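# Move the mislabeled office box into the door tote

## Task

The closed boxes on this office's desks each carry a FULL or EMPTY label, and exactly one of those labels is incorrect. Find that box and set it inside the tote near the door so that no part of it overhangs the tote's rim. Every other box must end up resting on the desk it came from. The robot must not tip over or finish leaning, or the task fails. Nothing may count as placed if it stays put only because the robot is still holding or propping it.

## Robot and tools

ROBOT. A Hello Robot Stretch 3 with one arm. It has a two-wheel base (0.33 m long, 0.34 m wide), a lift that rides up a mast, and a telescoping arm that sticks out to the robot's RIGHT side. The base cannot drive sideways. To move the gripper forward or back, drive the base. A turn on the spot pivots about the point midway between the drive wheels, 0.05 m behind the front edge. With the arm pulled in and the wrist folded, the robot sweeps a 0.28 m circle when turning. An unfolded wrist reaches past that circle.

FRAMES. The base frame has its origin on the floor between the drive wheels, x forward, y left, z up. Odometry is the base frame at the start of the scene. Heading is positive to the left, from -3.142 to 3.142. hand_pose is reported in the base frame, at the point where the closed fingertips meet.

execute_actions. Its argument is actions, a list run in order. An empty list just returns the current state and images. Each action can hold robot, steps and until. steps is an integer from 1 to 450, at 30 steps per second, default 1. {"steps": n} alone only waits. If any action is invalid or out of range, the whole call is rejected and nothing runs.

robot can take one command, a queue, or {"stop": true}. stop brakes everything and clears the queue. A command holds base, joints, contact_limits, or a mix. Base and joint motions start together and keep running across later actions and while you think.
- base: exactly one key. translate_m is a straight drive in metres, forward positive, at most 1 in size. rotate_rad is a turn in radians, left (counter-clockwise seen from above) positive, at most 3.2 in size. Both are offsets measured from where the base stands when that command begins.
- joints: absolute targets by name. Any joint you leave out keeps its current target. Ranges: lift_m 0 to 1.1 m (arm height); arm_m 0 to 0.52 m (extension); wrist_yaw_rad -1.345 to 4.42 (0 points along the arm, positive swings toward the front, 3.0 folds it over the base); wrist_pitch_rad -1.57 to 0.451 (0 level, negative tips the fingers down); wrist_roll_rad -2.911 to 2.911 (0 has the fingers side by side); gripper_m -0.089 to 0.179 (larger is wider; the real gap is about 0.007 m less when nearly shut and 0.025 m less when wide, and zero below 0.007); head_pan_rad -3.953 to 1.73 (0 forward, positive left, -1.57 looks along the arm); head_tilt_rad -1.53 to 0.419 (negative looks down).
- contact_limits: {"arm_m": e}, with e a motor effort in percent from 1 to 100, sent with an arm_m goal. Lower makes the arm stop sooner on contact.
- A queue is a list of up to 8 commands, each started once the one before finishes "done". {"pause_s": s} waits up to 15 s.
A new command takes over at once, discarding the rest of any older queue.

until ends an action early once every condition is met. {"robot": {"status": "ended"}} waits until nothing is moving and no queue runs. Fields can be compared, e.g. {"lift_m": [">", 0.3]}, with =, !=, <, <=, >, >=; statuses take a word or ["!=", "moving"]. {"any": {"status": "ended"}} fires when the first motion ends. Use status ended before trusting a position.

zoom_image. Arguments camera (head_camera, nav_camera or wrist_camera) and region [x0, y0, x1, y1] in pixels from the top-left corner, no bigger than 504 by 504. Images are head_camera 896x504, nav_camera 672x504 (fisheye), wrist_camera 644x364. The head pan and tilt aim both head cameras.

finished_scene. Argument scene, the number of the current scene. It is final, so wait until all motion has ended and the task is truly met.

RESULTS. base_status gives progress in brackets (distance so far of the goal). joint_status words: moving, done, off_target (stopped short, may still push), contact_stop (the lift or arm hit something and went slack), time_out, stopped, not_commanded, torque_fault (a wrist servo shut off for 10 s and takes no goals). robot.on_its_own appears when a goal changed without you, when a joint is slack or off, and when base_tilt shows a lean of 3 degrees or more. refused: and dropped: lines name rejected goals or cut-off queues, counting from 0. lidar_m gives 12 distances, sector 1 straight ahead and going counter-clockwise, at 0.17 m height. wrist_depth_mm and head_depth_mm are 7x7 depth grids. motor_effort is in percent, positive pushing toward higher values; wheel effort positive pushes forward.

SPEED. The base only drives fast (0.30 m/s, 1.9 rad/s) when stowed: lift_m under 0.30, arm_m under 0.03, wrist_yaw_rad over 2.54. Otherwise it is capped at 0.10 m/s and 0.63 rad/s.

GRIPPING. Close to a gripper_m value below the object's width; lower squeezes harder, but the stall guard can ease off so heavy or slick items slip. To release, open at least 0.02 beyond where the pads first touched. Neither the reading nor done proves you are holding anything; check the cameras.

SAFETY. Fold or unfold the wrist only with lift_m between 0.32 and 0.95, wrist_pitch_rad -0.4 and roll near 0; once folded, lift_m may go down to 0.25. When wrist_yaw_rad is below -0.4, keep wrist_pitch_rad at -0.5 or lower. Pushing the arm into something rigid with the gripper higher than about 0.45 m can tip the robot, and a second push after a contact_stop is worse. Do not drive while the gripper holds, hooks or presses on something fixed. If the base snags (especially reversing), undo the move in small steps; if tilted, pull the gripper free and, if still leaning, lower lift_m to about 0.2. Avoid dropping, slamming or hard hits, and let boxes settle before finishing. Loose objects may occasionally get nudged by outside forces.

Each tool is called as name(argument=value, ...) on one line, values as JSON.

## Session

execute_actions(actions=[{"robot":{"joints":{"head_pan_rad":0,"head_tilt_rad":-0.4}},"steps":90,"until":{"robot":{"status":"ended"}}}])

execute_actions(actions=[{"robot":{"joints":{"head_pan_rad":1.57}},"steps":90,"until":{"robot":{"status":"ended"}}}])

execute_actions(actions=[{"robot":{"joints":{"head_pan_rad":-1.57}},"steps":120,"until":{"robot":{"status":"ended"}}}])

execute_actions(actions=[{"robot":{"joints":{"head_pan_rad":-3.14}},"steps":120,"until":{"robot":{"status":"ended"}}}])

Scene clock: 0.80 s.
robot.base_odometry: x=+0.000 y=+0.000 heading=+0.000 (m, m, rad; robot's odometry frame)
robot.turned_by_wheels: +0.000 (rad since the last result)
robot.turned_by_imu: +0.000 (rad since the last result)
robot.base_tilt: forward=+0.8 right=-0.8 (deg)
robot.lidar_m: 1.33 1.36 1.86 1.54 1.67 2.26 1.72 1.60 2.01 2.46 2.39 1.84
robot.head_depth_mm: 1462 1569 1691 1846 2013 1750 1381 / 1435 1543 1667 1800 1971 1666 1384 / 1406 1497 1621 1755 1921 1676 1374 / 1283 1369 1383 1594 1697 1630 1368 / 1290 1372 1462 1593 1737 1607 1365 / 1271 1346 1419 1553 1697 1587 1361 / 1240 1326 1388 1517 1658 1579 1357
robot.base_status: not_commanded
robot.joint_positions: lift_m=+0.504 arm_m=-0.001 wrist_yaw_rad=+3.025 wrist_pitch_rad=-0.421 wrist_roll_rad=-0.008 gripper_m=+0.037 head_pan_rad=-0.002 head_tilt_rad=-0.395
robot.joint_goals: lift_m=+0.504 arm_m=-0.001 wrist_yaw_rad=+3.025 wrist_pitch_rad=-0.421 wrist_roll_rad=-0.008 gripper_m=+0.037 head_pan_rad=+0.000 head_tilt_rad=-0.400
robot.joint_status: lift_m=not_commanded arm_m=not_commanded wrist_yaw_rad=not_commanded wrist_pitch_rad=not_commanded wrist_roll_rad=not_commanded gripper_m=not_commanded head_pan_rad=done head_tilt_rad=done
robot.measured_speeds: translate_m=+0.000 rotate_rad=+0.000 lift_m=+0.000 arm_m=+0.000 wrist_yaw_rad=+0.000 wrist_pitch_rad=+0.000 wrist_roll_rad=+0.000 head_pan_rad=+0.000 head_tilt_rad=+0.000
robot: refusals=0 queue=done queue_left=0
robot.motor_effort: left_wheel=+0(0) right_wheel=-1(0) lift_m=+26(26) arm_m=-1(2) wrist_yaw_rad=+1(1) wrist_pitch_rad=+5(6) wrist_roll_rad=+0(0) gripper_m=+1(1) head_pan_rad=+0(0) head_tilt_rad=-2(18) (%)
robot.hand_pose: x=+0.0049 y=+0.0782 z=+0.5156 quat_wxyz=(+0.188, +0.696, +0.108, +0.685) (m; robot's base frame)
robot.wrist_depth_mm: - - - - - - - / - - - - - - - / - - - - - - - / - - - - - - - / 838 848 - 879 870 909 923 / 697 705 - 739 763 767 778 / 603 616 628 636 635 657 661
pictures: head_camera (sideways: a quarter turn clockwise sets it upright), nav_camera (sideways: a quarter turn counterclockwise sets it upright), wrist_camera
Images, in order (width x height): head_camera 896x504, nav_camera 672x504, wrist_camera 644x364.

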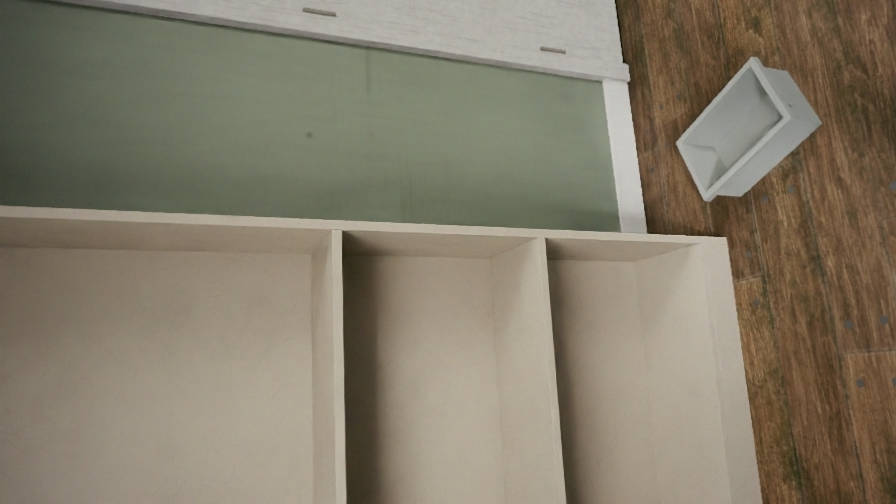

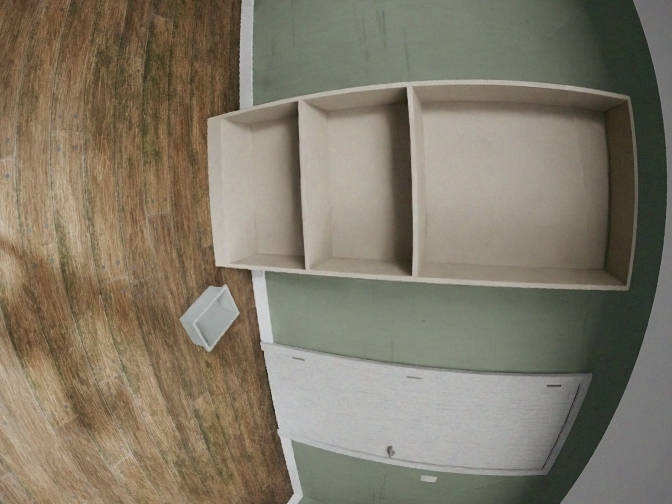

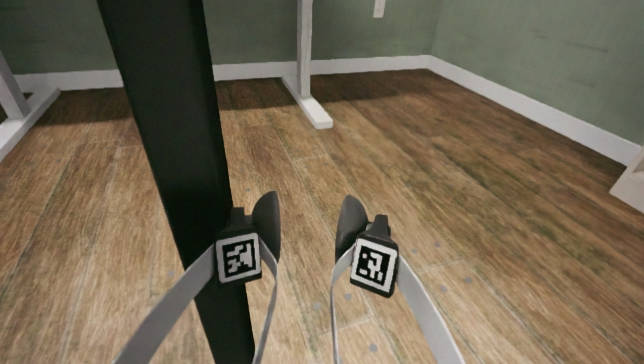

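Scene clock: 2.13 s.
robot.base_odometry: x=+0.000 y=+0.000 heading=+0.000 (m, m, rad; robot's odometry frame)
robot.turned_by_wheels: +0.000 (rad since the last result)
robot.turned_by_imu: +0.000 (rad since the last result)
robot.base_tilt: forward=+0.8 right=-0.8 (deg)
robot.lidar_m: 1.32 1.36 1.86 1.54 1.67 2.27 1.72 1.60 2.00 2.45 2.39 1.85
robot.head_depth_mm: 1794 1932 2092 2300 2344 1731 1391 / 1761 1889 2024 2205 2340 1739 1389 / 1723 1837 1939 2123 2251 1730 1378 / 1673 1787 1870 2054 2165 1734 1375 / 1632 1744 1815 2038 2139 1713 1375 / 1595 1698 1764 1964 2089 1707 1373 / 1555 1657 1721 1904 2049 1712 1360
robot.base_status: not_commanded
robot.joint_positions: lift_m=+0.504 arm_m=-0.001 wrist_yaw_rad=+3.025 wrist_pitch_rad=-0.421 wrist_roll_rad=-0.008 gripper_m=+0.037 head_pan_rad=+1.563 head_tilt_rad=-0.395
robot.joint_goals: lift_m=+0.504 arm_m=-0.001 wrist_yaw_rad=+3.025 wrist_pitch_rad=-0.421 wrist_roll_rad=-0.008 gripper_m=+0.037 head_pan_rad=+1.570 head_tilt_rad=-0.400
robot.joint_status: lift_m=not_commanded arm_m=not_commanded wrist_yaw_rad=not_commanded wrist_pitch_rad=not_commanded wrist_roll_rad=not_commanded gripper_m=not_commanded head_pan_rad=done head_tilt_rad=done
robot.measured_speeds: translate_m=+0.000 rotate_rad=+0.000 lift_m=+0.000 arm_m=+0.000 wrist_yaw_rad=+0.000 wrist_pitch_rad=+0.000 wrist_roll_rad=+0.000 head_pan_rad=+0.000 head_tilt_rad=+0.000
robot: refusals=0 queue=done queue_left=0
robot.motor_effort: left_wheel=+0(0) right_wheel=-1(1) lift_m=+26(26) arm_m=-2(2) wrist_yaw_rad=+1(1) wrist_pitch_rad=+5(5) wrist_roll_rad=+0(0) gripper_m=-2(0) head_pan_rad=+3(31) head_tilt_rad=-2(2) (%)
robot.hand_pose: x=+0.0049 y=+0.0782 z=+0.5156 quat_wxyz=(+0.188, +0.696, +0.108, +0.685) (m; robot's base frame)
robot.wrist_depth_mm: - - - - - - - / - - - - - - - / - - - - - - - / - - - - - - - / 823 833 - 877 889 933 930 / 702 707 - 729 756 755 771 / 608 612 624 639 638 651 666
pictures: head_camera (sideways: a quarter turn clockwise sets it upright), nav_camera (sideways: a quarter turn counterclockwise sets it upright), wrist_camera
Images, in order (width x height): head_camera 896x504, nav_camera 672x504, wrist_camera 644x364.

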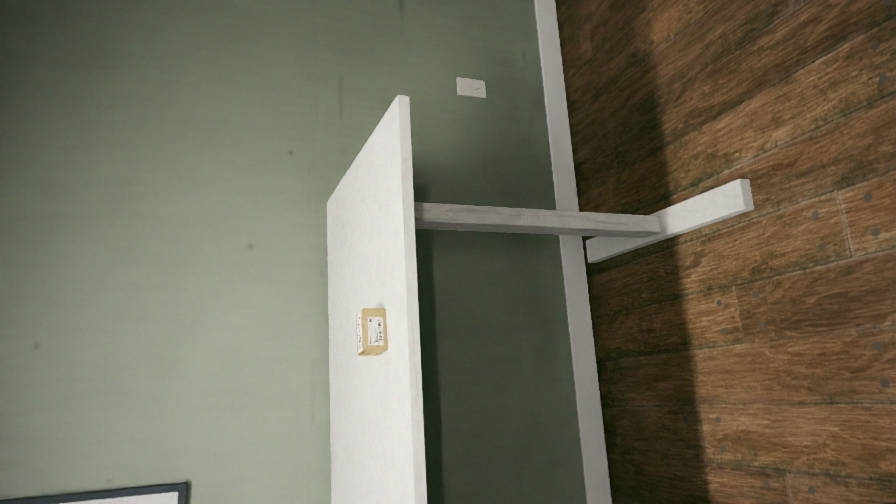

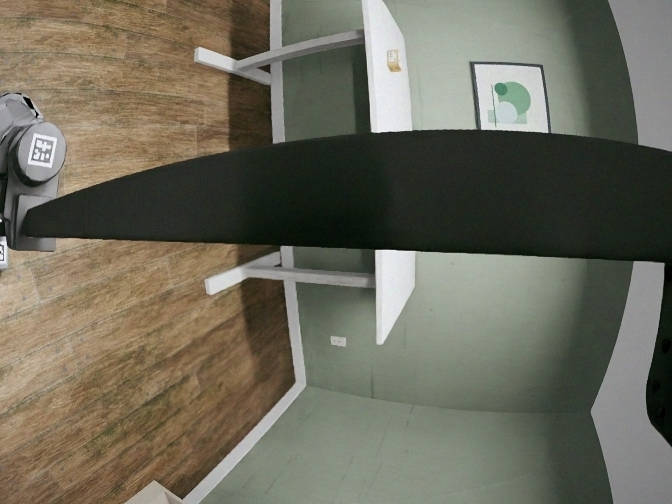

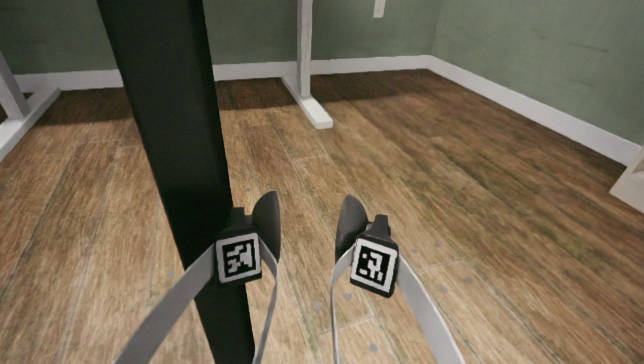

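Scene clock: 4.17 s.
robot.base_odometry: x=+0.000 y=+0.000 heading=+0.000 (m, m, rad; robot's odometry frame)
robot.turned_by_wheels: +0.000 (rad since the last result)
robot.turned_by_imu: +0.000 (rad since the last result)
robot.base_tilt: forward=+0.8 right=-0.8 (deg)
robot.lidar_m: 1.33 1.37 1.87 1.54 1.67 2.26 1.72 1.60 2.01 2.45 2.39 1.84
robot.head_depth_mm: 2566 2803 3040 3195 2354 1735 1381 / 2539 2722 2943 3105 2342 1738 1386 / 2487 2640 2759 3038 2331 1731 1378 / 2430 2603 2741 2975 2319 1728 1376 / 2357 2512 2640 2894 2311 1725 1366 / 2289 2472 2607 2858 2276 1698 1365 / 2260 2415 2549 2785 2298 1711 1358
robot.base_status: not_commanded
robot.joint_positions: lift_m=+0.504 arm_m=-0.001 wrist_yaw_rad=+3.025 wrist_pitch_rad=-0.421 wrist_roll_rad=-0.008 gripper_m=+0.037 head_pan_rad=-1.563 head_tilt_rad=-0.395
robot.joint_goals: lift_m=+0.504 arm_m=-0.001 wrist_yaw_rad=+3.025 wrist_pitch_rad=-0.421 wrist_roll_rad=-0.008 gripper_m=+0.037 head_pan_rad=-1.570 head_tilt_rad=-0.400
robot.joint_status: lift_m=not_commanded arm_m=not_commanded wrist_yaw_rad=not_commanded wrist_pitch_rad=not_commanded wrist_roll_rad=not_commanded gripper_m=not_commanded head_pan_rad=done head_tilt_rad=done
robot.measured_speeds: translate_m=+0.000 rotate_rad=+0.000 lift_m=+0.000 arm_m=+0.000 wrist_yaw_rad=+0.000 wrist_pitch_rad=+0.000 wrist_roll_rad=+0.000 head_pan_rad=+0.000 head_tilt_rad=+0.000
robot: refusals=0 queue=done queue_left=0
robot.motor_effort: left_wheel=+0(0) right_wheel=-1(1) lift_m=+26(26) arm_m=-2(1) wrist_yaw_rad=+0(0) wrist_pitch_rad=+5(5) wrist_roll_rad=+0(1) gripper_m=-1(0) head_pan_rad=-2(34) head_tilt_rad=-2(1) (%)
robot.hand_pose: x=+0.0049 y=+0.0782 z=+0.5156 quat_wxyz=(+0.188, +0.696, +0.108, +0.685) (m; robot's base frame)
robot.wrist_depth_mm: - - - - - - - / - - - - - - - / - - - - - - - / - - - - - - - / 823 816 - 875 894 900 927 / 702 704 - 731 750 761 779 / 609 616 612 632 646 650 666
pictures: head_camera (sideways: a quarter turn clockwise sets it upright), nav_camera (sideways: a quarter turn counterclockwise sets it upright), wrist_camera
Images, in order (width x height): head_camera 896x504, nav_camera 672x504, wrist_camera 644x364.

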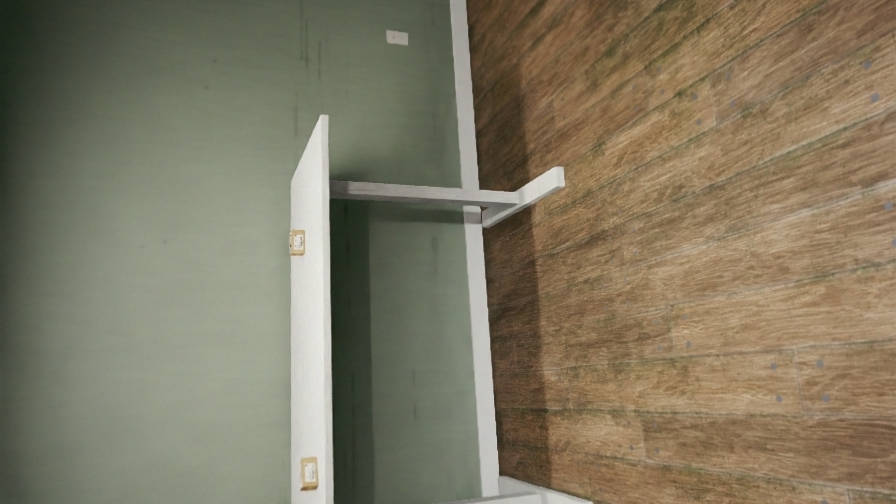

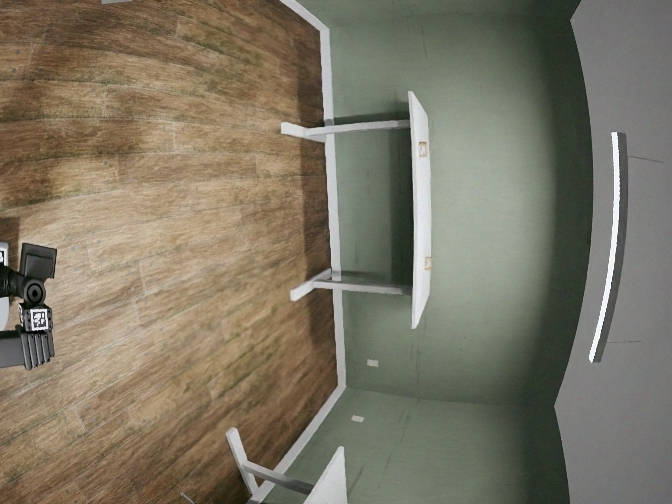

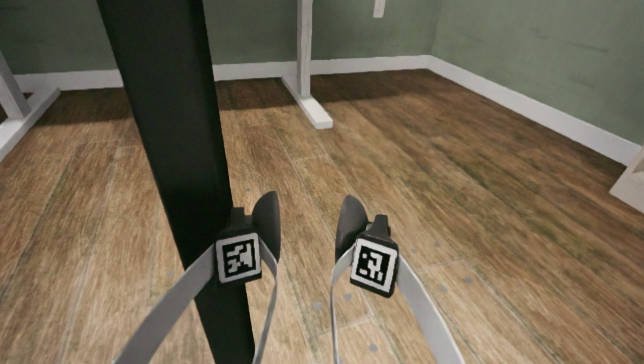

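Scene clock: 5.50 s.
robot.base_odometry: x=+0.000 y=+0.000 heading=+0.000 (m, m, rad; robot's odometry frame)
robot.turned_by_wheels: +0.000 (rad since the last result)
robot.turned_by_imu: +0.000 (rad since the last result)
robot.base_tilt: forward=+0.8 right=-0.9 (deg)
robot.lidar_m: 1.33 1.37 1.86 1.54 1.67 2.26 1.72 1.60 2.00 2.45 2.39 1.84
robot.head_depth_mm: 1984 2152 2312 2485 2340 1743 1388 / 1931 2081 2256 2423 2336 1733 1384 / 1904 2035 2191 2368 2324 1730 1381 / 1863 1991 2138 2288 2306 1722 1374 / 1817 1958 2084 1834 2189 1720 1366 / 1778 1891 2048 1829 2276 1714 1364 / 1744 1855 1996 1645 2191 1687 1359
robot.base_status: not_commanded
robot.joint_positions: lift_m=+0.504 arm_m=-0.001 wrist_yaw_rad=+3.025 wrist_pitch_rad=-0.421 wrist_roll_rad=-0.008 gripper_m=+0.037 head_pan_rad=-3.133 head_tilt_rad=-0.395
robot.joint_goals: lift_m=+0.504 arm_m=-0.001 wrist_yaw_rad=+3.025 wrist_pitch_rad=-0.421 wrist_roll_rad=-0.008 gripper_m=+0.037 head_pan_rad=-3.140 head_tilt_rad=-0.400
robot.joint_status: lift_m=not_commanded arm_m=not_commanded wrist_yaw_rad=not_commanded wrist_pitch_rad=not_commanded wrist_roll_rad=not_commanded gripper_m=not_commanded head_pan_rad=done head_tilt_rad=done
robot.measured_speeds: translate_m=+0.000 rotate_rad=+0.000 lift_m=+0.000 arm_m=+0.000 wrist_yaw_rad=+0.000 wrist_pitch_rad=+0.000 wrist_roll_rad=+0.000 head_pan_rad=+0.000 head_tilt_rad=+0.000
robot: refusals=0 queue=done queue_left=0
robot.motor_effort: left_wheel=+0(0) right_wheel=-1(1) lift_m=+26(25) arm_m=-2(2) wrist_yaw_rad=+0(1) wrist_pitch_rad=+5(6) wrist_roll_rad=+1(0) gripper_m=+1(0) head_pan_rad=-2(35) head_tilt_rad=-2(2) (%)
robot.hand_pose: x=+0.0049 y=+0.0782 z=+0.5156 quat_wxyz=(+0.188, +0.696, +0.108, +0.685) (m; robot's base frame)
robot.wrist_depth_mm: - - - - - - - / - - - - - - - / - - - - - - - / - - - - - - - / 822 844 - 874 905 908 943 / 699 709 - 736 746 776 787 / 614 612 632 632 651 655 657
pictures: head_camera (sideways: a quarter turn clockwise sets it upright), nav_camera (sideways: a quarter turn counterclockwise sets it upright), wrist_camera
Images, in order (width x height): head_camera 896x504, nav_camera 672x504, wrist_camera 644x364.

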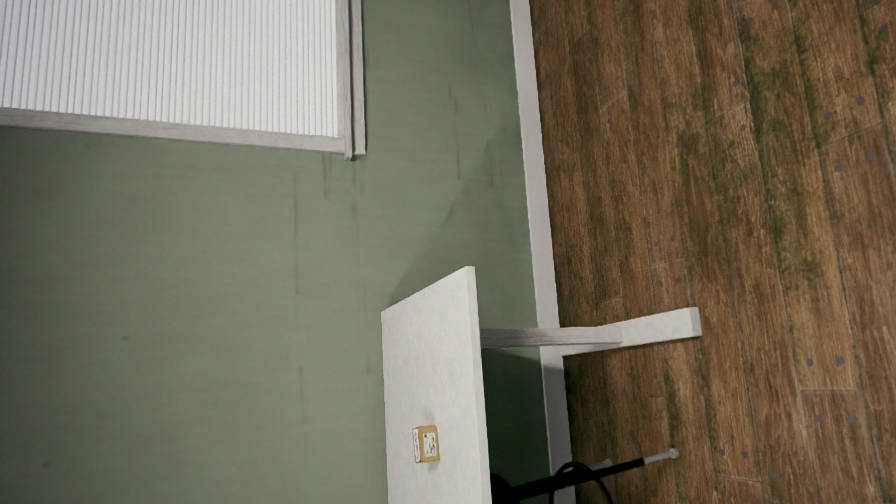

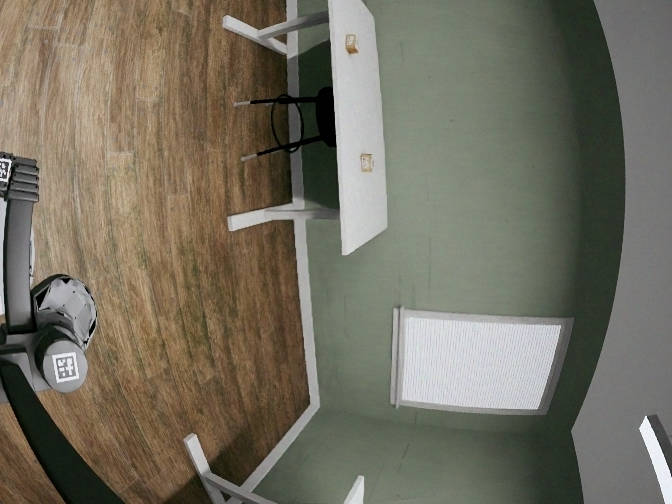

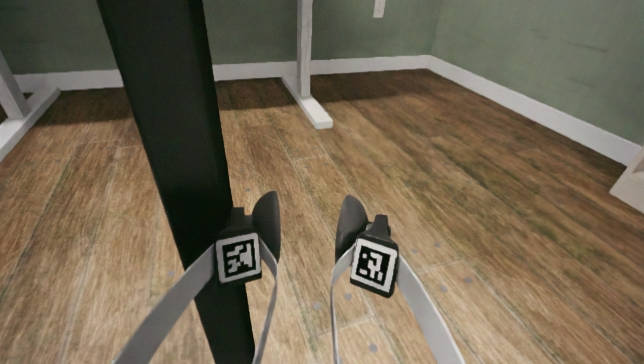

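execute_actions(actions=[{"robot":[{"base":{"rotate_rad":1.72},"joints":{"lift_m":0.9,"head_pan_rad":-1.57,"head_tilt_rad":-0.6}},{"base":{"translate_m":0.85},"joints":{"wrist_yaw_rad":1.2,"gripper_m":0.17}},{"joints":{"lift_m":1.08}},{"base":{"rotate_rad":1.62},"joints":{"wrist_yaw_rad":0}}],"steps":450,"until":{"robot":{"status":"ended"}}},{"steps":450,"until":{"robot":{"status":"ended"}}}])

Scene clock: 26.40 s.
robot.base_odometry: x=-0.126 y=+0.841 heading=-2.944 (m, m, rad; robot's odometry frame)
robot.turned_by_wheels: +3.340 (rad since the last result)
robot.turned_by_imu: +3.367 (rad since the last result)
robot.base_tilt: forward=+0.9 right=-0.8 (deg)
robot.lidar_m: 2.24 1.92 2.62 3.20 2.25 1.29 1.42 1.56 0.73 1.10 1.12 1.05
robot.head_depth_mm: 883 - - - - - 1162 / 878 - - - - - 1158 / 879 - - - - - 1187 / 891 981 - 679 472 1332 1210 / 891 981 923 678 477 420 1209 / 888 979 919 627 476 419 1202 / 885 973 911 626 475 418 1207
robot.base_status: done (rotate_rad +1.6198 of +1.6200)
robot.joint_positions: lift_m=+1.080 arm_m=-0.001 wrist_yaw_rad=+0.002 wrist_pitch_rad=-0.422 wrist_roll_rad=-0.008 gripper_m=+0.170 head_pan_rad=-1.577 head_tilt_rad=-0.593
robot.joint_goals: lift_m=+1.080 arm_m=-0.001 wrist_yaw_rad=+0.000 wrist_pitch_rad=-0.422 wrist_roll_rad=-0.008 gripper_m=+0.170 head_pan_rad=-1.570 head_tilt_rad=-0.600
robot.joint_status: lift_m=done arm_m=not_commanded wrist_yaw_rad=done wrist_pitch_rad=not_commanded wrist_roll_rad=not_commanded gripper_m=done head_pan_rad=done head_tilt_rad=done
robot.measured_speeds: translate_m=+0.000 rotate_rad=+0.000 lift_m=+0.000 arm_m=+0.000 wrist_yaw_rad=+0.000 wrist_pitch_rad=+0.000 wrist_roll_rad=+0.000 head_pan_rad=+0.000 head_tilt_rad=+0.000
robot: refusals=0 queue=done queue_left=0
robot.motor_effort: left_wheel=-3(8) right_wheel=+2(4) lift_m=+29(29) arm_m=-1(2) wrist_yaw_rad=-1(1) wrist_pitch_rad=+6(6) wrist_roll_rad=+0(0) gripper_m=+1(84) head_pan_rad=+3(34) head_tilt_rad=-3(15) (%)
robot.hand_pose: x=-0.0211 y=-0.3682 z=+1.0916 quat_wxyz=(+0.695, +0.150, -0.688, -0.147) (m; robot's base frame)
robot.wrist_depth_mm: 740 744 748 759 764 777 772 / 727 753 789 803 808 854 846 / 526 539 569 578 601 625 956 / 414 426 437 444 457 466 489 / 351 352 359 308 372 394 390 / - 288 301 291 304 - 326 / 254 258 261 266 269 273 278
pictures: head_camera (sideways: a quarter turn clockwise sets it upright), nav_camera (sideways: a quarter turn counterclockwise sets it upright), wrist_camera
Images, in order (width x height): head_camera 896x504, nav_camera 672x504, wrist_camera 644x364.

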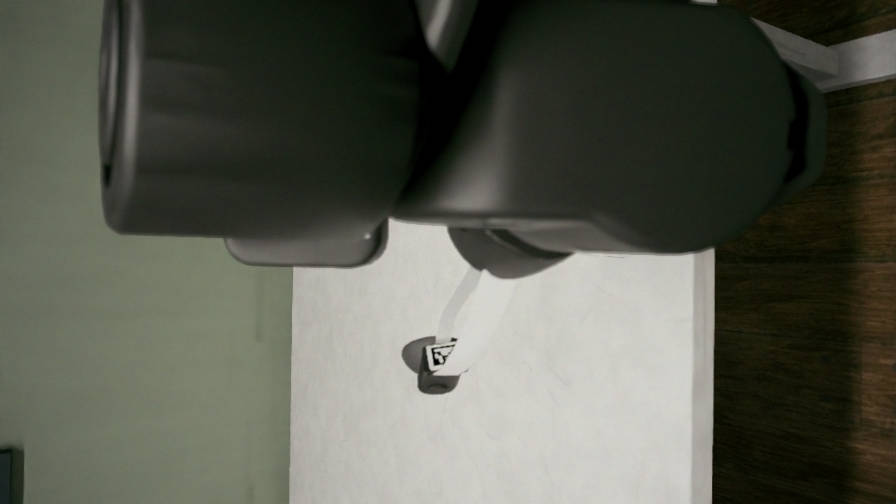

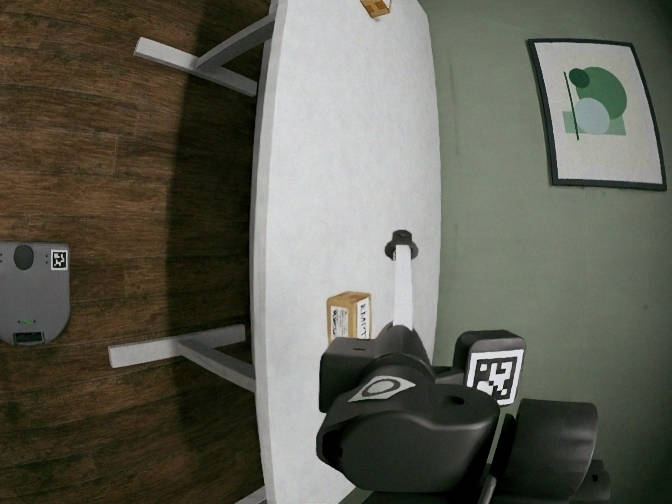

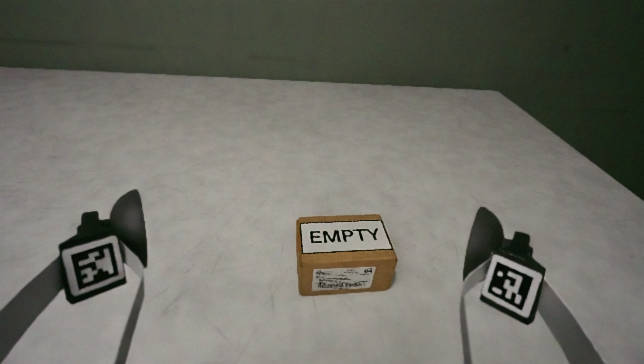

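execute_actions(actions=[{"robot":[{"base":{"translate_m":-0.025},"joints":{"lift_m":0.975}},{"joints":{"arm_m":0.105}},{"joints":{"gripper_m":0.055}},{"joints":{"lift_m":1.015}},{"pause_s":0.7}],"steps":400,"until":{"robot":{"status":"ended"}}}])

Scene clock: 34.43 s.
robot.base_odometry: x=-0.102 y=+0.845 heading=-2.944 (m, m, rad; robot's odometry frame)
robot.turned_by_wheels: +0.000 (rad since the last result)
robot.turned_by_imu: -0.001 (rad since the last result)
robot.base_tilt: forward=+0.8 right=-0.8 (deg)
robot.lidar_m: 2.26 1.95 2.63 3.21 2.22 1.27 1.42 1.53 0.72 1.10 1.13 1.07
robot.head_depth_mm: 893 983 - - 445 425 1191 / 895 979 - - 450 423 1188 / 892 991 1060 - - 422 1219 / 894 987 993 567 463 421 1202 / 888 982 923 629 477 419 1205 / 888 980 917 628 476 419 1210 / 884 976 910 625 475 418 1197
robot.base_status: done (translate_m -0.0250 of -0.0250)
robot.joint_positions: lift_m=+1.015 arm_m=+0.105 wrist_yaw_rad=+0.002 wrist_pitch_rad=-0.423 wrist_roll_rad=-0.008 gripper_m=+0.059 head_pan_rad=-1.577 head_tilt_rad=-0.593
robot.joint_goals: lift_m=+1.015 arm_m=+0.105 wrist_yaw_rad=+0.000 wrist_pitch_rad=-0.423 wrist_roll_rad=-0.008 gripper_m=+0.058 head_pan_rad=-1.570 head_tilt_rad=-0.600
robot.joint_status: lift_m=done arm_m=done wrist_yaw_rad=done wrist_pitch_rad=not_commanded wrist_roll_rad=not_commanded gripper_m=done head_pan_rad=done head_tilt_rad=done
robot.measured_speeds: translate_m=+0.000 rotate_rad=+0.000 lift_m=+0.000 arm_m=+0.000 wrist_yaw_rad=+0.000 wrist_pitch_rad=+0.000 wrist_roll_rad=+0.000 head_pan_rad=+0.000 head_tilt_rad=+0.000
robot: refusals=0 queue=done queue_left=0
robot.motor_effort: left_wheel=-3(7) right_wheel=+2(3) lift_m=+28(29) arm_m=+2(4) wrist_yaw_rad=-1(2) wrist_pitch_rad=+6(7) wrist_roll_rad=+0(1) gripper_m=-19(94) head_pan_rad=+3(3) head_tilt_rad=-2(3) (%)
robot.hand_pose: x=-0.0212 y=-0.4733 z=+1.0264 quat_wxyz=(+0.694, +0.150, -0.688, -0.148) (m; robot's base frame)
robot.wrist_depth_mm: 658 652 665 676 672 686 686 / 541 575 595 616 648 726 756 / 401 414 426 440 456 470 518 / 317 319 330 336 347 358 366 / 259 261 147 150 279 287 293 / 220 217 125 130 136 242 244 / 197 193 139 146 197 208 209
pictures: head_camera (sideways: a quarter turn clockwise sets it upright), nav_camera (sideways: a quarter turn counterclockwise sets it upright), wrist_camera
Images, in order (width x height): head_camera 896x504, nav_camera 672x504, wrist_camera 644x364.

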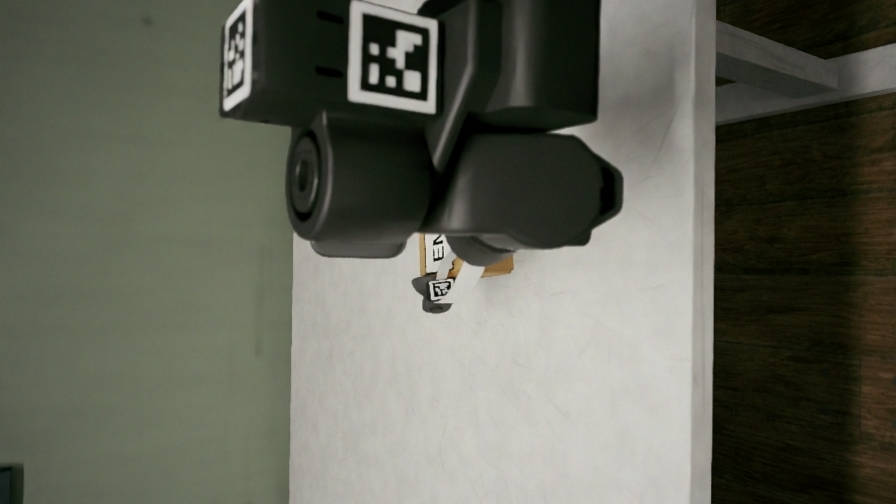

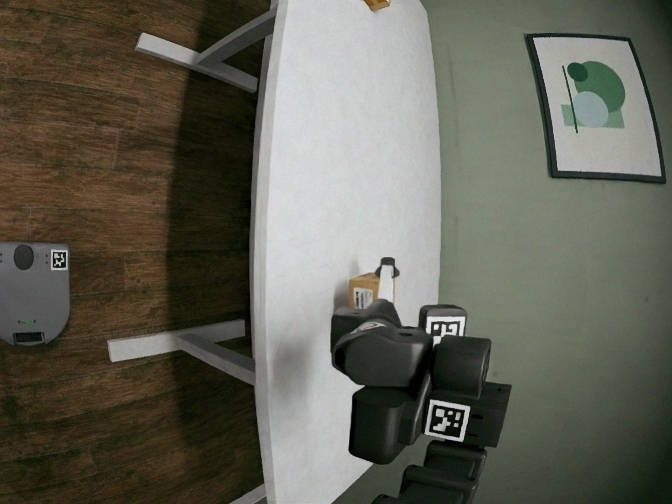

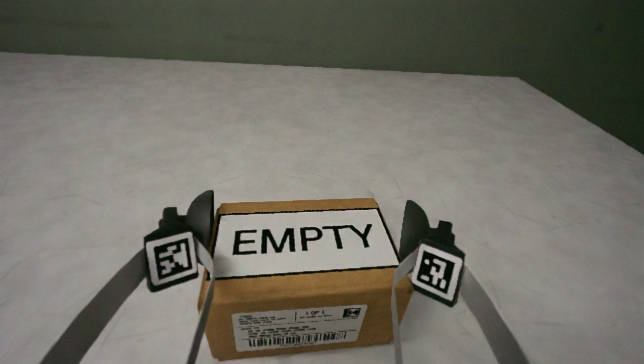

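Light, correct. Desk is slightly lower than assumed.

execute_actions(actions=[{"robot":[{"joints":{"lift_m":0.977}},{"joints":{"gripper_m":0.17}},{"joints":{"lift_m":1.08,"arm_m":0.0}},{"base":{"translate_m":0.85}}],"steps":450,"until":{"robot":{"status":"ended"}}},{"steps":200,"until":{"robot":{"status":"ended"}}}])

Scene clock: 49.00 s.
robot.base_odometry: x=-0.935 y=+0.678 heading=-2.944 (m, m, rad; robot's odometry frame)
robot.turned_by_wheels: +0.000 (rad since the last result)
robot.turned_by_imu: +0.000 (rad since the last result)
robot.base_tilt: forward=+0.8 right=-0.9 (deg)
robot.lidar_m: 1.42 1.21 1.93 3.18 3.44 2.37 2.10 1.34 1.11 0.61 1.09 1.44
robot.head_depth_mm: 855 - - - - - 1217 / 850 - - - - - 1186 / 851 - - - - - 1181 / 858 940 923 679 471 397 1181 / 858 948 925 677 478 396 1177 / 856 944 1024 626 477 395 1206 / 853 938 1050 1168 475 394 1199
robot.base_status: done (translate_m +0.8500 of +0.8500)
robot.joint_positions: lift_m=+1.080 arm_m=+0.000 wrist_yaw_rad=+0.002 wrist_pitch_rad=-0.423 wrist_roll_rad=-0.008 gripper_m=+0.170 head_pan_rad=-1.577 head_tilt_rad=-0.593
robot.joint_goals: lift_m=+1.080 arm_m=+0.000 wrist_yaw_rad=+0.000 wrist_pitch_rad=-0.423 wrist_roll_rad=-0.008 gripper_m=+0.170 head_pan_rad=-1.570 head_tilt_rad=-0.600
robot.joint_status: lift_m=done arm_m=done wrist_yaw_rad=done wrist_pitch_rad=not_commanded wrist_roll_rad=not_commanded gripper_m=done head_pan_rad=done head_tilt_rad=done
robot.measured_speeds: translate_m=+0.000 rotate_rad=+0.000 lift_m=+0.000 arm_m=+0.000 wrist_yaw_rad=+0.000 wrist_pitch_rad=+0.000 wrist_roll_rad=+0.000 head_pan_rad=+0.000 head_tilt_rad=+0.000
robot: refusals=0 queue=done queue_left=0
robot.motor_effort: left_wheel=-3(4) right_wheel=+1(5) lift_m=+28(29) arm_m=-5(5) wrist_yaw_rad=+0(1) wrist_pitch_rad=+7(6) wrist_roll_rad=+0(0) gripper_m=-1(84) head_pan_rad=+3(2) head_tilt_rad=-3(2) (%)
robot.hand_pose: x=-0.0212 y=-0.3691 z=+1.0914 quat_wxyz=(+0.694, +0.150, -0.688, -0.148) (m; robot's base frame)
robot.wrist_depth_mm: 715 713 718 728 727 732 749 / 770 785 766 770 789 787 804 / 863 852 565 577 599 622 644 / 963 918 432 448 432 471 479 / - 352 355 366 354 382 383 / - 289 301 305 312 - 325 / 270 258 259 265 269 274 280
pictures: head_camera (sideways: a quarter turn clockwise sets it upright), nav_camera (sideways: a quarter turn counterclockwise sets it upright), wrist_camera
Images, in order (width x height): head_camera 896x504, nav_camera 672x504, wrist_camera 644x364.

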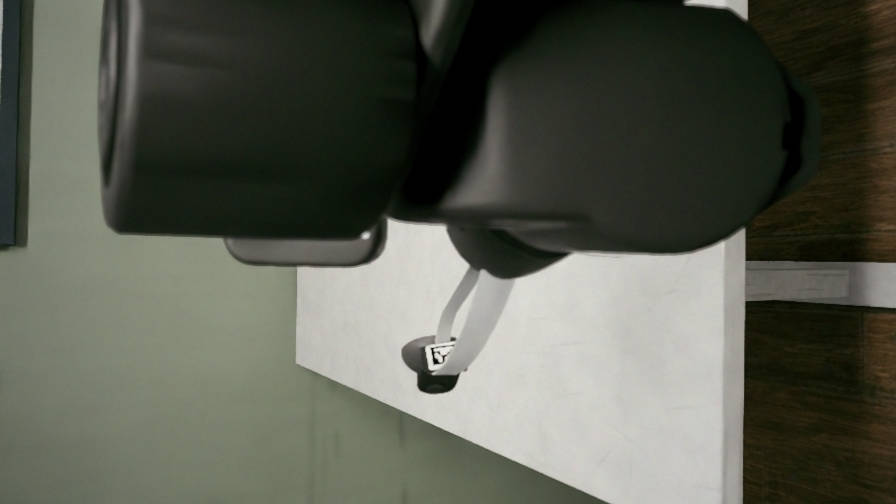

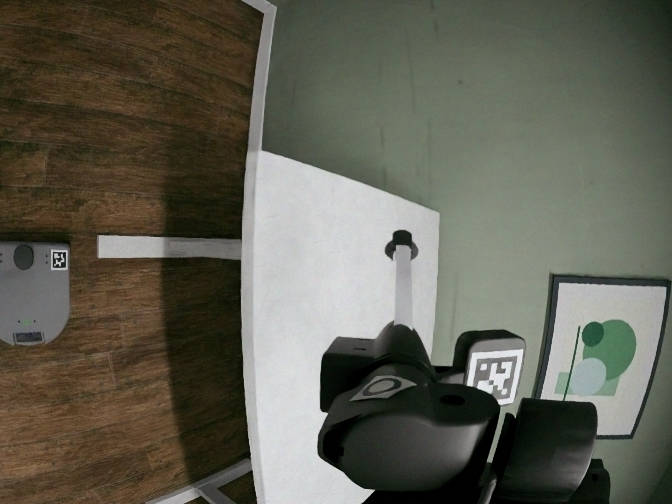

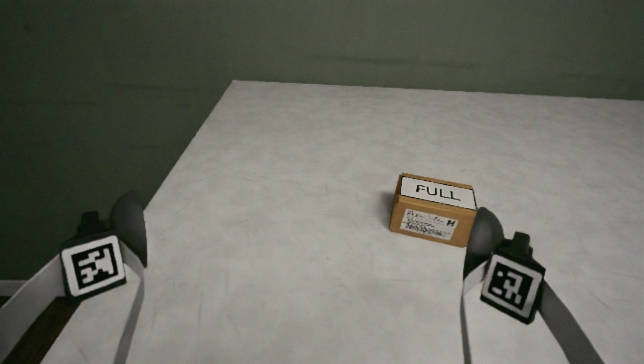

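execute_actions(actions=[{"robot":[{"base":{"translate_m":-0.14}},{"joints":{"lift_m":0.965,"arm_m":0.08}},{"joints":{"arm_m":0.19}},{"joints":{"gripper_m":0.055}},{"joints":{"lift_m":1.005}},{"pause_s":0.7}],"steps":450,"until":{"robot":{"status":"ended"}}}])

Scene clock: 61.43 s.
robot.base_odometry: x=-0.798 y=+0.706 heading=-2.944 (m, m, rad; robot's odometry frame)
robot.turned_by_wheels: +0.000 (rad since the last result)
robot.turned_by_imu: -0.001 (rad since the last result)
robot.base_tilt: forward=+0.9 right=-0.9 (deg)
robot.lidar_m: 1.56 1.32 1.48 3.21 3.24 2.26 1.96 1.21 1.12 0.64 0.64 1.44
robot.head_depth_mm: 867 950 - 614 484 399 1212 / 868 939 - 572 482 399 1212 / 865 954 - - 481 398 1216 / 864 951 928 579 479 408 1216 / 862 954 919 629 477 408 1182 / 858 949 919 627 477 407 1180 / 860 948 977 624 475 405 1200
robot.base_status: done (translate_m -0.1400 of -0.1400)
robot.joint_positions: lift_m=+1.005 arm_m=+0.190 wrist_yaw_rad=+0.001 wrist_pitch_rad=-0.423 wrist_roll_rad=-0.008 gripper_m=+0.063 head_pan_rad=-1.577 head_tilt_rad=-0.593
robot.joint_goals: lift_m=+1.005 arm_m=+0.190 wrist_yaw_rad=+0.000 wrist_pitch_rad=-0.423 wrist_roll_rad=-0.008 gripper_m=+0.062 head_pan_rad=-1.570 head_tilt_rad=-0.600
robot.joint_status: lift_m=done arm_m=done wrist_yaw_rad=done wrist_pitch_rad=not_commanded wrist_roll_rad=not_commanded gripper_m=done head_pan_rad=done head_tilt_rad=done
robot.measured_speeds: translate_m=+0.000 rotate_rad=+0.000 lift_m=+0.000 arm_m=+0.000 wrist_yaw_rad=+0.000 wrist_pitch_rad=+0.000 wrist_roll_rad=+0.000 head_pan_rad=+0.000 head_tilt_rad=+0.000
robot: refusals=0 queue=done queue_left=0
robot.on_its_own: gripper_m is held at +0.062, not at your +0.055, by its stall guard, which is still easing
robot.motor_effort: left_wheel=-3(8) right_wheel=+2(2) lift_m=+28(30) arm_m=+3(4) wrist_yaw_rad=+1(0) wrist_pitch_rad=+6(6) wrist_roll_rad=+0(0) gripper_m=-21(98) head_pan_rad=+2(3) head_tilt_rad=-3(2) (%)
robot.hand_pose: x=-0.0212 y=-0.5583 z=+1.0164 quat_wxyz=(+0.694, +0.150, -0.688, -0.148) (m; robot's base frame)
robot.wrist_depth_mm: 556 550 555 559 564 573 578 / 607 543 555 589 600 610 625 / 375 386 398 414 429 447 458 / 295 304 312 318 329 338 348 / 246 253 135 135 141 273 278 / 210 205 136 117 121 231 232 / - 183 182 131 189 194 199
pictures: head_camera (sideways: a quarter turn clockwise sets it upright), nav_camera (sideways: a quarter turn counterclockwise sets it upright), wrist_camera
Images, in order (width x height): head_camera 896x504, nav_camera 672x504, wrist_camera 644x364.

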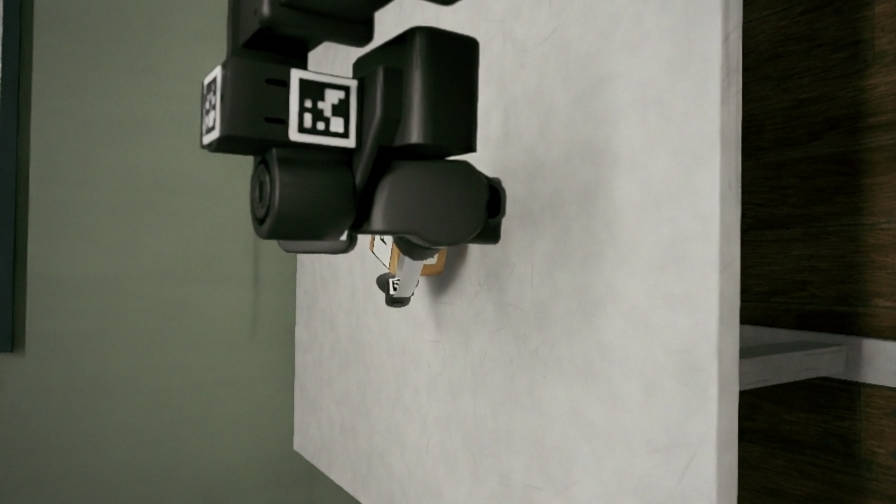

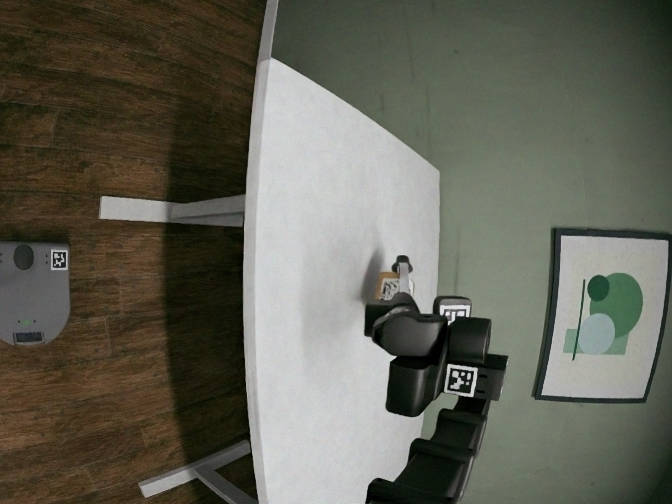

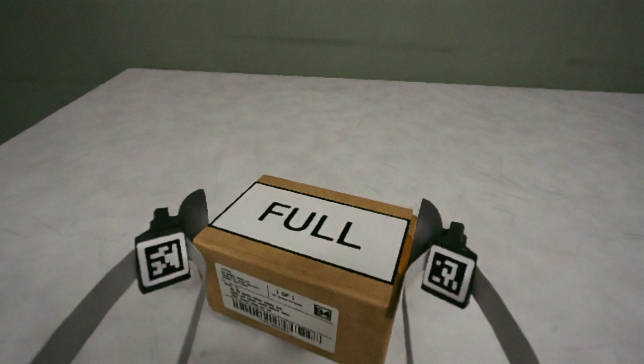

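execute_actions(actions=[{"robot":[{"joints":{"lift_m":1.06,"arm_m":0.0}},{"base":{"rotate_rad":2.25}},{"base":{"translate_m":0.9}},{"base":{"translate_m":0.9},"joints":{"lift_m":0.4,"head_tilt_rad":-1.2,"wrist_pitch_rad":-1.5,"wrist_roll_rad":1.57}},{"base":{"rotate_rad":2.4}},{"joints":{"arm_m":0.2}}],"steps":450,"until":{"robot":{"status":"ended"}}},{"steps":450,"until":{"robot":{"status":"ended"}}},{"steps":300,"until":{"robot":{"status":"ended"}}}])

Scene clock: 104.93 s.
robot.base_odometry: x=+0.586 y=-0.445 heading=+1.706 (m, m, rad; robot's odometry frame)
robot.turned_by_wheels: +4.650 (rad since the last result)
robot.turned_by_imu: +4.687 (rad since the last result)
robot.base_tilt: forward=+0.8 right=-0.8 (deg)
robot.lidar_m: 2.03 2.39 2.82 2.29 2.67 2.15 1.78 1.79 1.18 1.13 0.83 1.28
robot.head_depth_mm: 1130 1426 1507 1376 1261 1162 - / 1156 1439 1507 1364 1256 1178 - / 1144 1432 1504 - 1254 - - / 1133 1410 1504 1384 1239 - 1061 / 1124 1393 1491 1367 1259 1156 1082 / 1059 1209 1412 1367 1262 1165 1082 / 961 1308 1403 1377 1256 1163 1084
robot.base_status: done (rotate_rad +2.3998 of +2.4000)
robot.joint_positions: lift_m=+0.400 arm_m=+0.200 wrist_yaw_rad=+0.001 wrist_pitch_rad=-1.493 wrist_roll_rad=+1.567 gripper_m=+0.069 head_pan_rad=-1.577 head_tilt_rad=-1.185
robot.joint_goals: lift_m=+0.400 arm_m=+0.200 wrist_yaw_rad=+0.000 wrist_pitch_rad=-1.500 wrist_roll_rad=+1.570 gripper_m=+0.068 head_pan_rad=-1.570 head_tilt_rad=-1.200
robot.joint_status: lift_m=done arm_m=done wrist_yaw_rad=done wrist_pitch_rad=done wrist_roll_rad=done gripper_m=done head_pan_rad=done head_tilt_rad=done
robot.measured_speeds: translate_m=+0.000 rotate_rad=+0.000 lift_m=+0.000 arm_m=+0.000 wrist_yaw_rad=+0.000 wrist_pitch_rad=+0.000 wrist_roll_rad=+0.000 head_pan_rad=+0.000 head_tilt_rad=+0.000
robot: refusals=0 queue=done queue_left=0
robot.on_its_own: gripper_m is held at +0.068, not at your +0.055, by its stall guard, which is not easing now
robot.motor_effort: left_wheel=-3(7) right_wheel=+2(5) lift_m=+24(28) arm_m=+3(3) wrist_yaw_rad=-1(1) wrist_pitch_rad=-2(7) wrist_roll_rad=+1(2) gripper_m=-19(22) head_pan_rad=+3(3) head_tilt_rad=-5(25) (%)
robot.hand_pose: x=-0.0215 y=-0.3401 z=+0.2815 quat_wxyz=(+0.002, +0.001, -0.734, -0.679) (m; robot's base frame)
robot.wrist_depth_mm: 433 421 411 406 394 387 - / 449 427 430 415 409 - - / 374 390 437 431 422 - - / 474 468 417 442 435 - - / 456 487 135 135 141 - - / 404 513 137 117 121 454 443 / 490 535 515 131 484 477 462
pictures: head_camera (sideways: a quarter turn clockwise sets it upright), nav_camera (sideways: a quarter turn counterclockwise sets it upright), wrist_camera
Images, in order (width x height): head_camera 896x504, nav_camera 672x504, wrist_camera 644x364.

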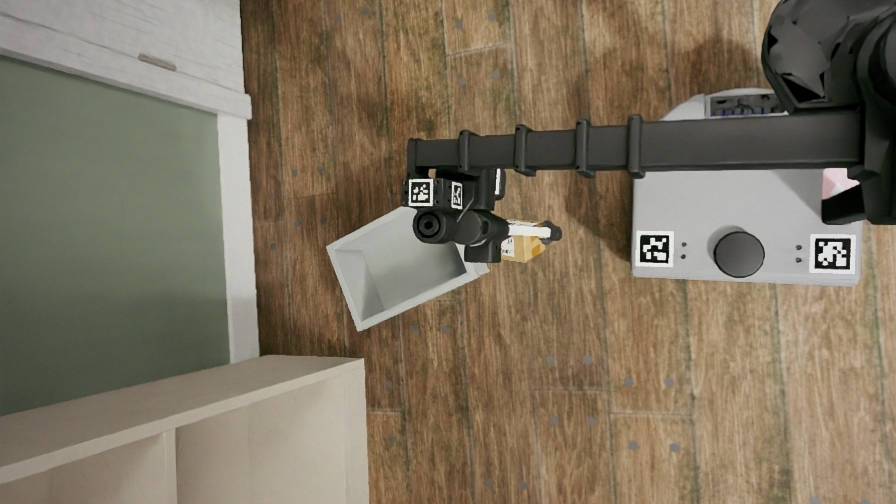

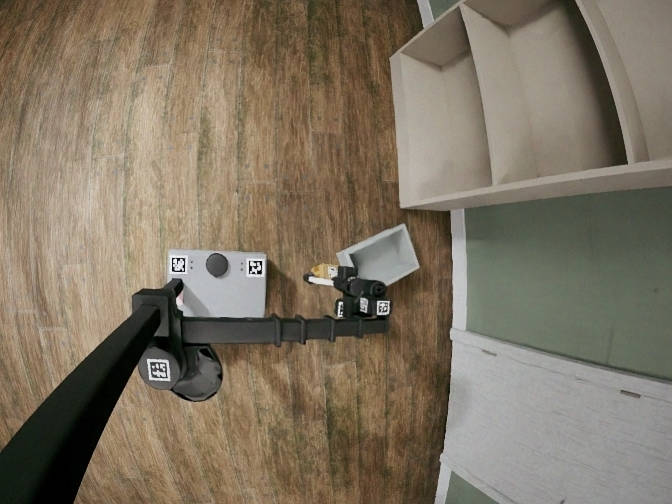

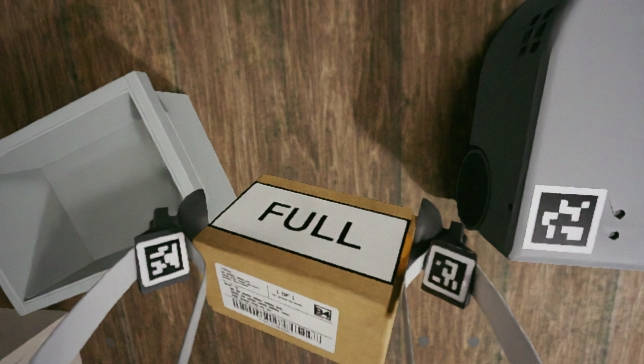

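execute_actions(actions=[{"robot":[{"base":{"translate_m":0.07},"joints":{"wrist_roll_rad":1.15,"arm_m":0.46}},{"joints":{"lift_m":0.31}}],"steps":400,"until":{"robot":{"status":"ended"}}}])

Scene clock: 110.00 s.
robot.base_odometry: x=+0.577 y=-0.376 heading=+1.706 (m, m, rad; robot's odometry frame)
robot.turned_by_wheels: +0.000 (rad since the last result)
robot.turned_by_imu: +0.000 (rad since the last result)
robot.base_tilt: forward=+0.8 right=-0.8 (deg)
robot.lidar_m: 1.97 2.34 2.83 2.28 2.68 2.21 1.85 1.73 1.20 0.59 0.81 1.22
robot.head_depth_mm: 1151 1423 1499 1364 1266 1162 - / 1142 1433 1504 1369 1259 1188 - / 1134 1420 1524 1351 1259 - - / 1128 1406 1524 1342 1261 - - / 1119 1338 1463 1373 1256 1161 1084 / 965 1044 1408 1368 1258 1164 1082 / 994 1304 1409 1367 1257 1168 1080
robot.base_status: done (translate_m +0.0700 of +0.0700)
robot.joint_positions: lift_m=+0.310 arm_m=+0.460 wrist_yaw_rad=+0.001 wrist_pitch_rad=-1.494 wrist_roll_rad=+1.154 gripper_m=+0.069 head_pan_rad=-1.577 head_tilt_rad=-1.185
robot.joint_goals: lift_m=+0.310 arm_m=+0.460 wrist_yaw_rad=+0.000 wrist_pitch_rad=-1.500 wrist_roll_rad=+1.150 gripper_m=+0.068 head_pan_rad=-1.570 head_tilt_rad=-1.200
robot.joint_status: lift_m=done arm_m=done wrist_yaw_rad=done wrist_pitch_rad=done wrist_roll_rad=done gripper_m=done head_pan_rad=done head_tilt_rad=done
robot.measured_speeds: translate_m=+0.000 rotate_rad=+0.000 lift_m=+0.000 arm_m=+0.000 wrist_yaw_rad=+0.000 wrist_pitch_rad=+0.000 wrist_roll_rad=+0.000 head_pan_rad=+0.000 head_tilt_rad=+0.000
robot: refusals=0 queue=done queue_left=0
robot.on_its_own: gripper_m is held at +0.068, not at your +0.055, by its stall guard, which is not easing now
robot.motor_effort: left_wheel=-3(5) right_wheel=+2(5) lift_m=+24(22) arm_m=+3(4) wrist_yaw_rad=+0(0) wrist_pitch_rad=-2(3) wrist_roll_rad=-1(2) gripper_m=-20(20) head_pan_rad=+3(2) head_tilt_rad=-5(5) (%)
robot.hand_pose: x=-0.0216 y=-0.5999 z=+0.1915 quat_wxyz=(+0.152, +0.141, -0.717, -0.665) (m; robot's base frame)
robot.wrist_depth_mm: 346 227 222 220 214 310 308 / 357 260 337 332 289 316 315 / 364 271 349 341 334 327 324 / 381 273 357 345 339 337 333 / 386 267 135 135 142 348 341 / 329 400 137 117 121 358 354 / 303 409 400 131 379 375 365
pictures: head_camera (sideways: a quarter turn clockwise sets it upright), nav_camera (sideways: a quarter turn counterclockwise sets it upright), wrist_camera
Images, in order (width x height): head_camera 896x504, nav_camera 672x504, wrist_camera 644x364.

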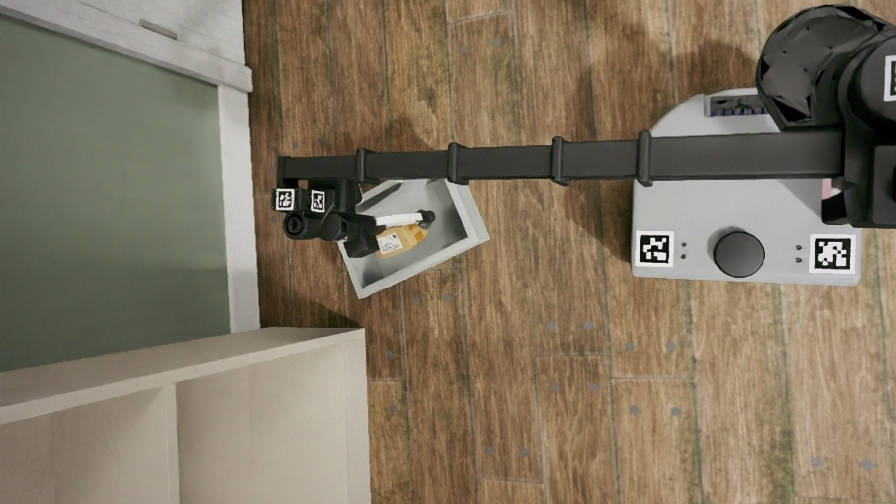

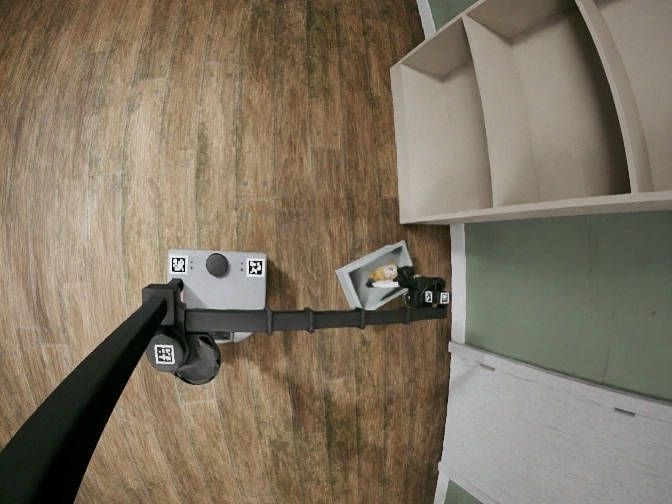

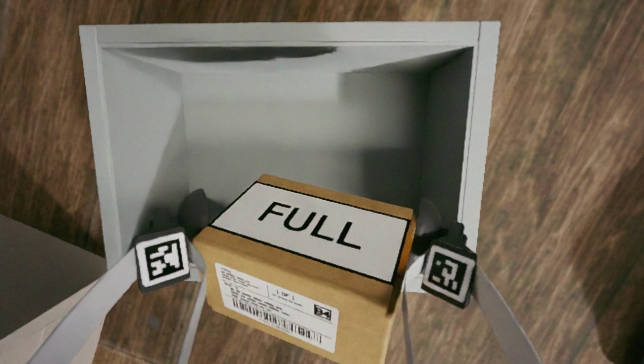

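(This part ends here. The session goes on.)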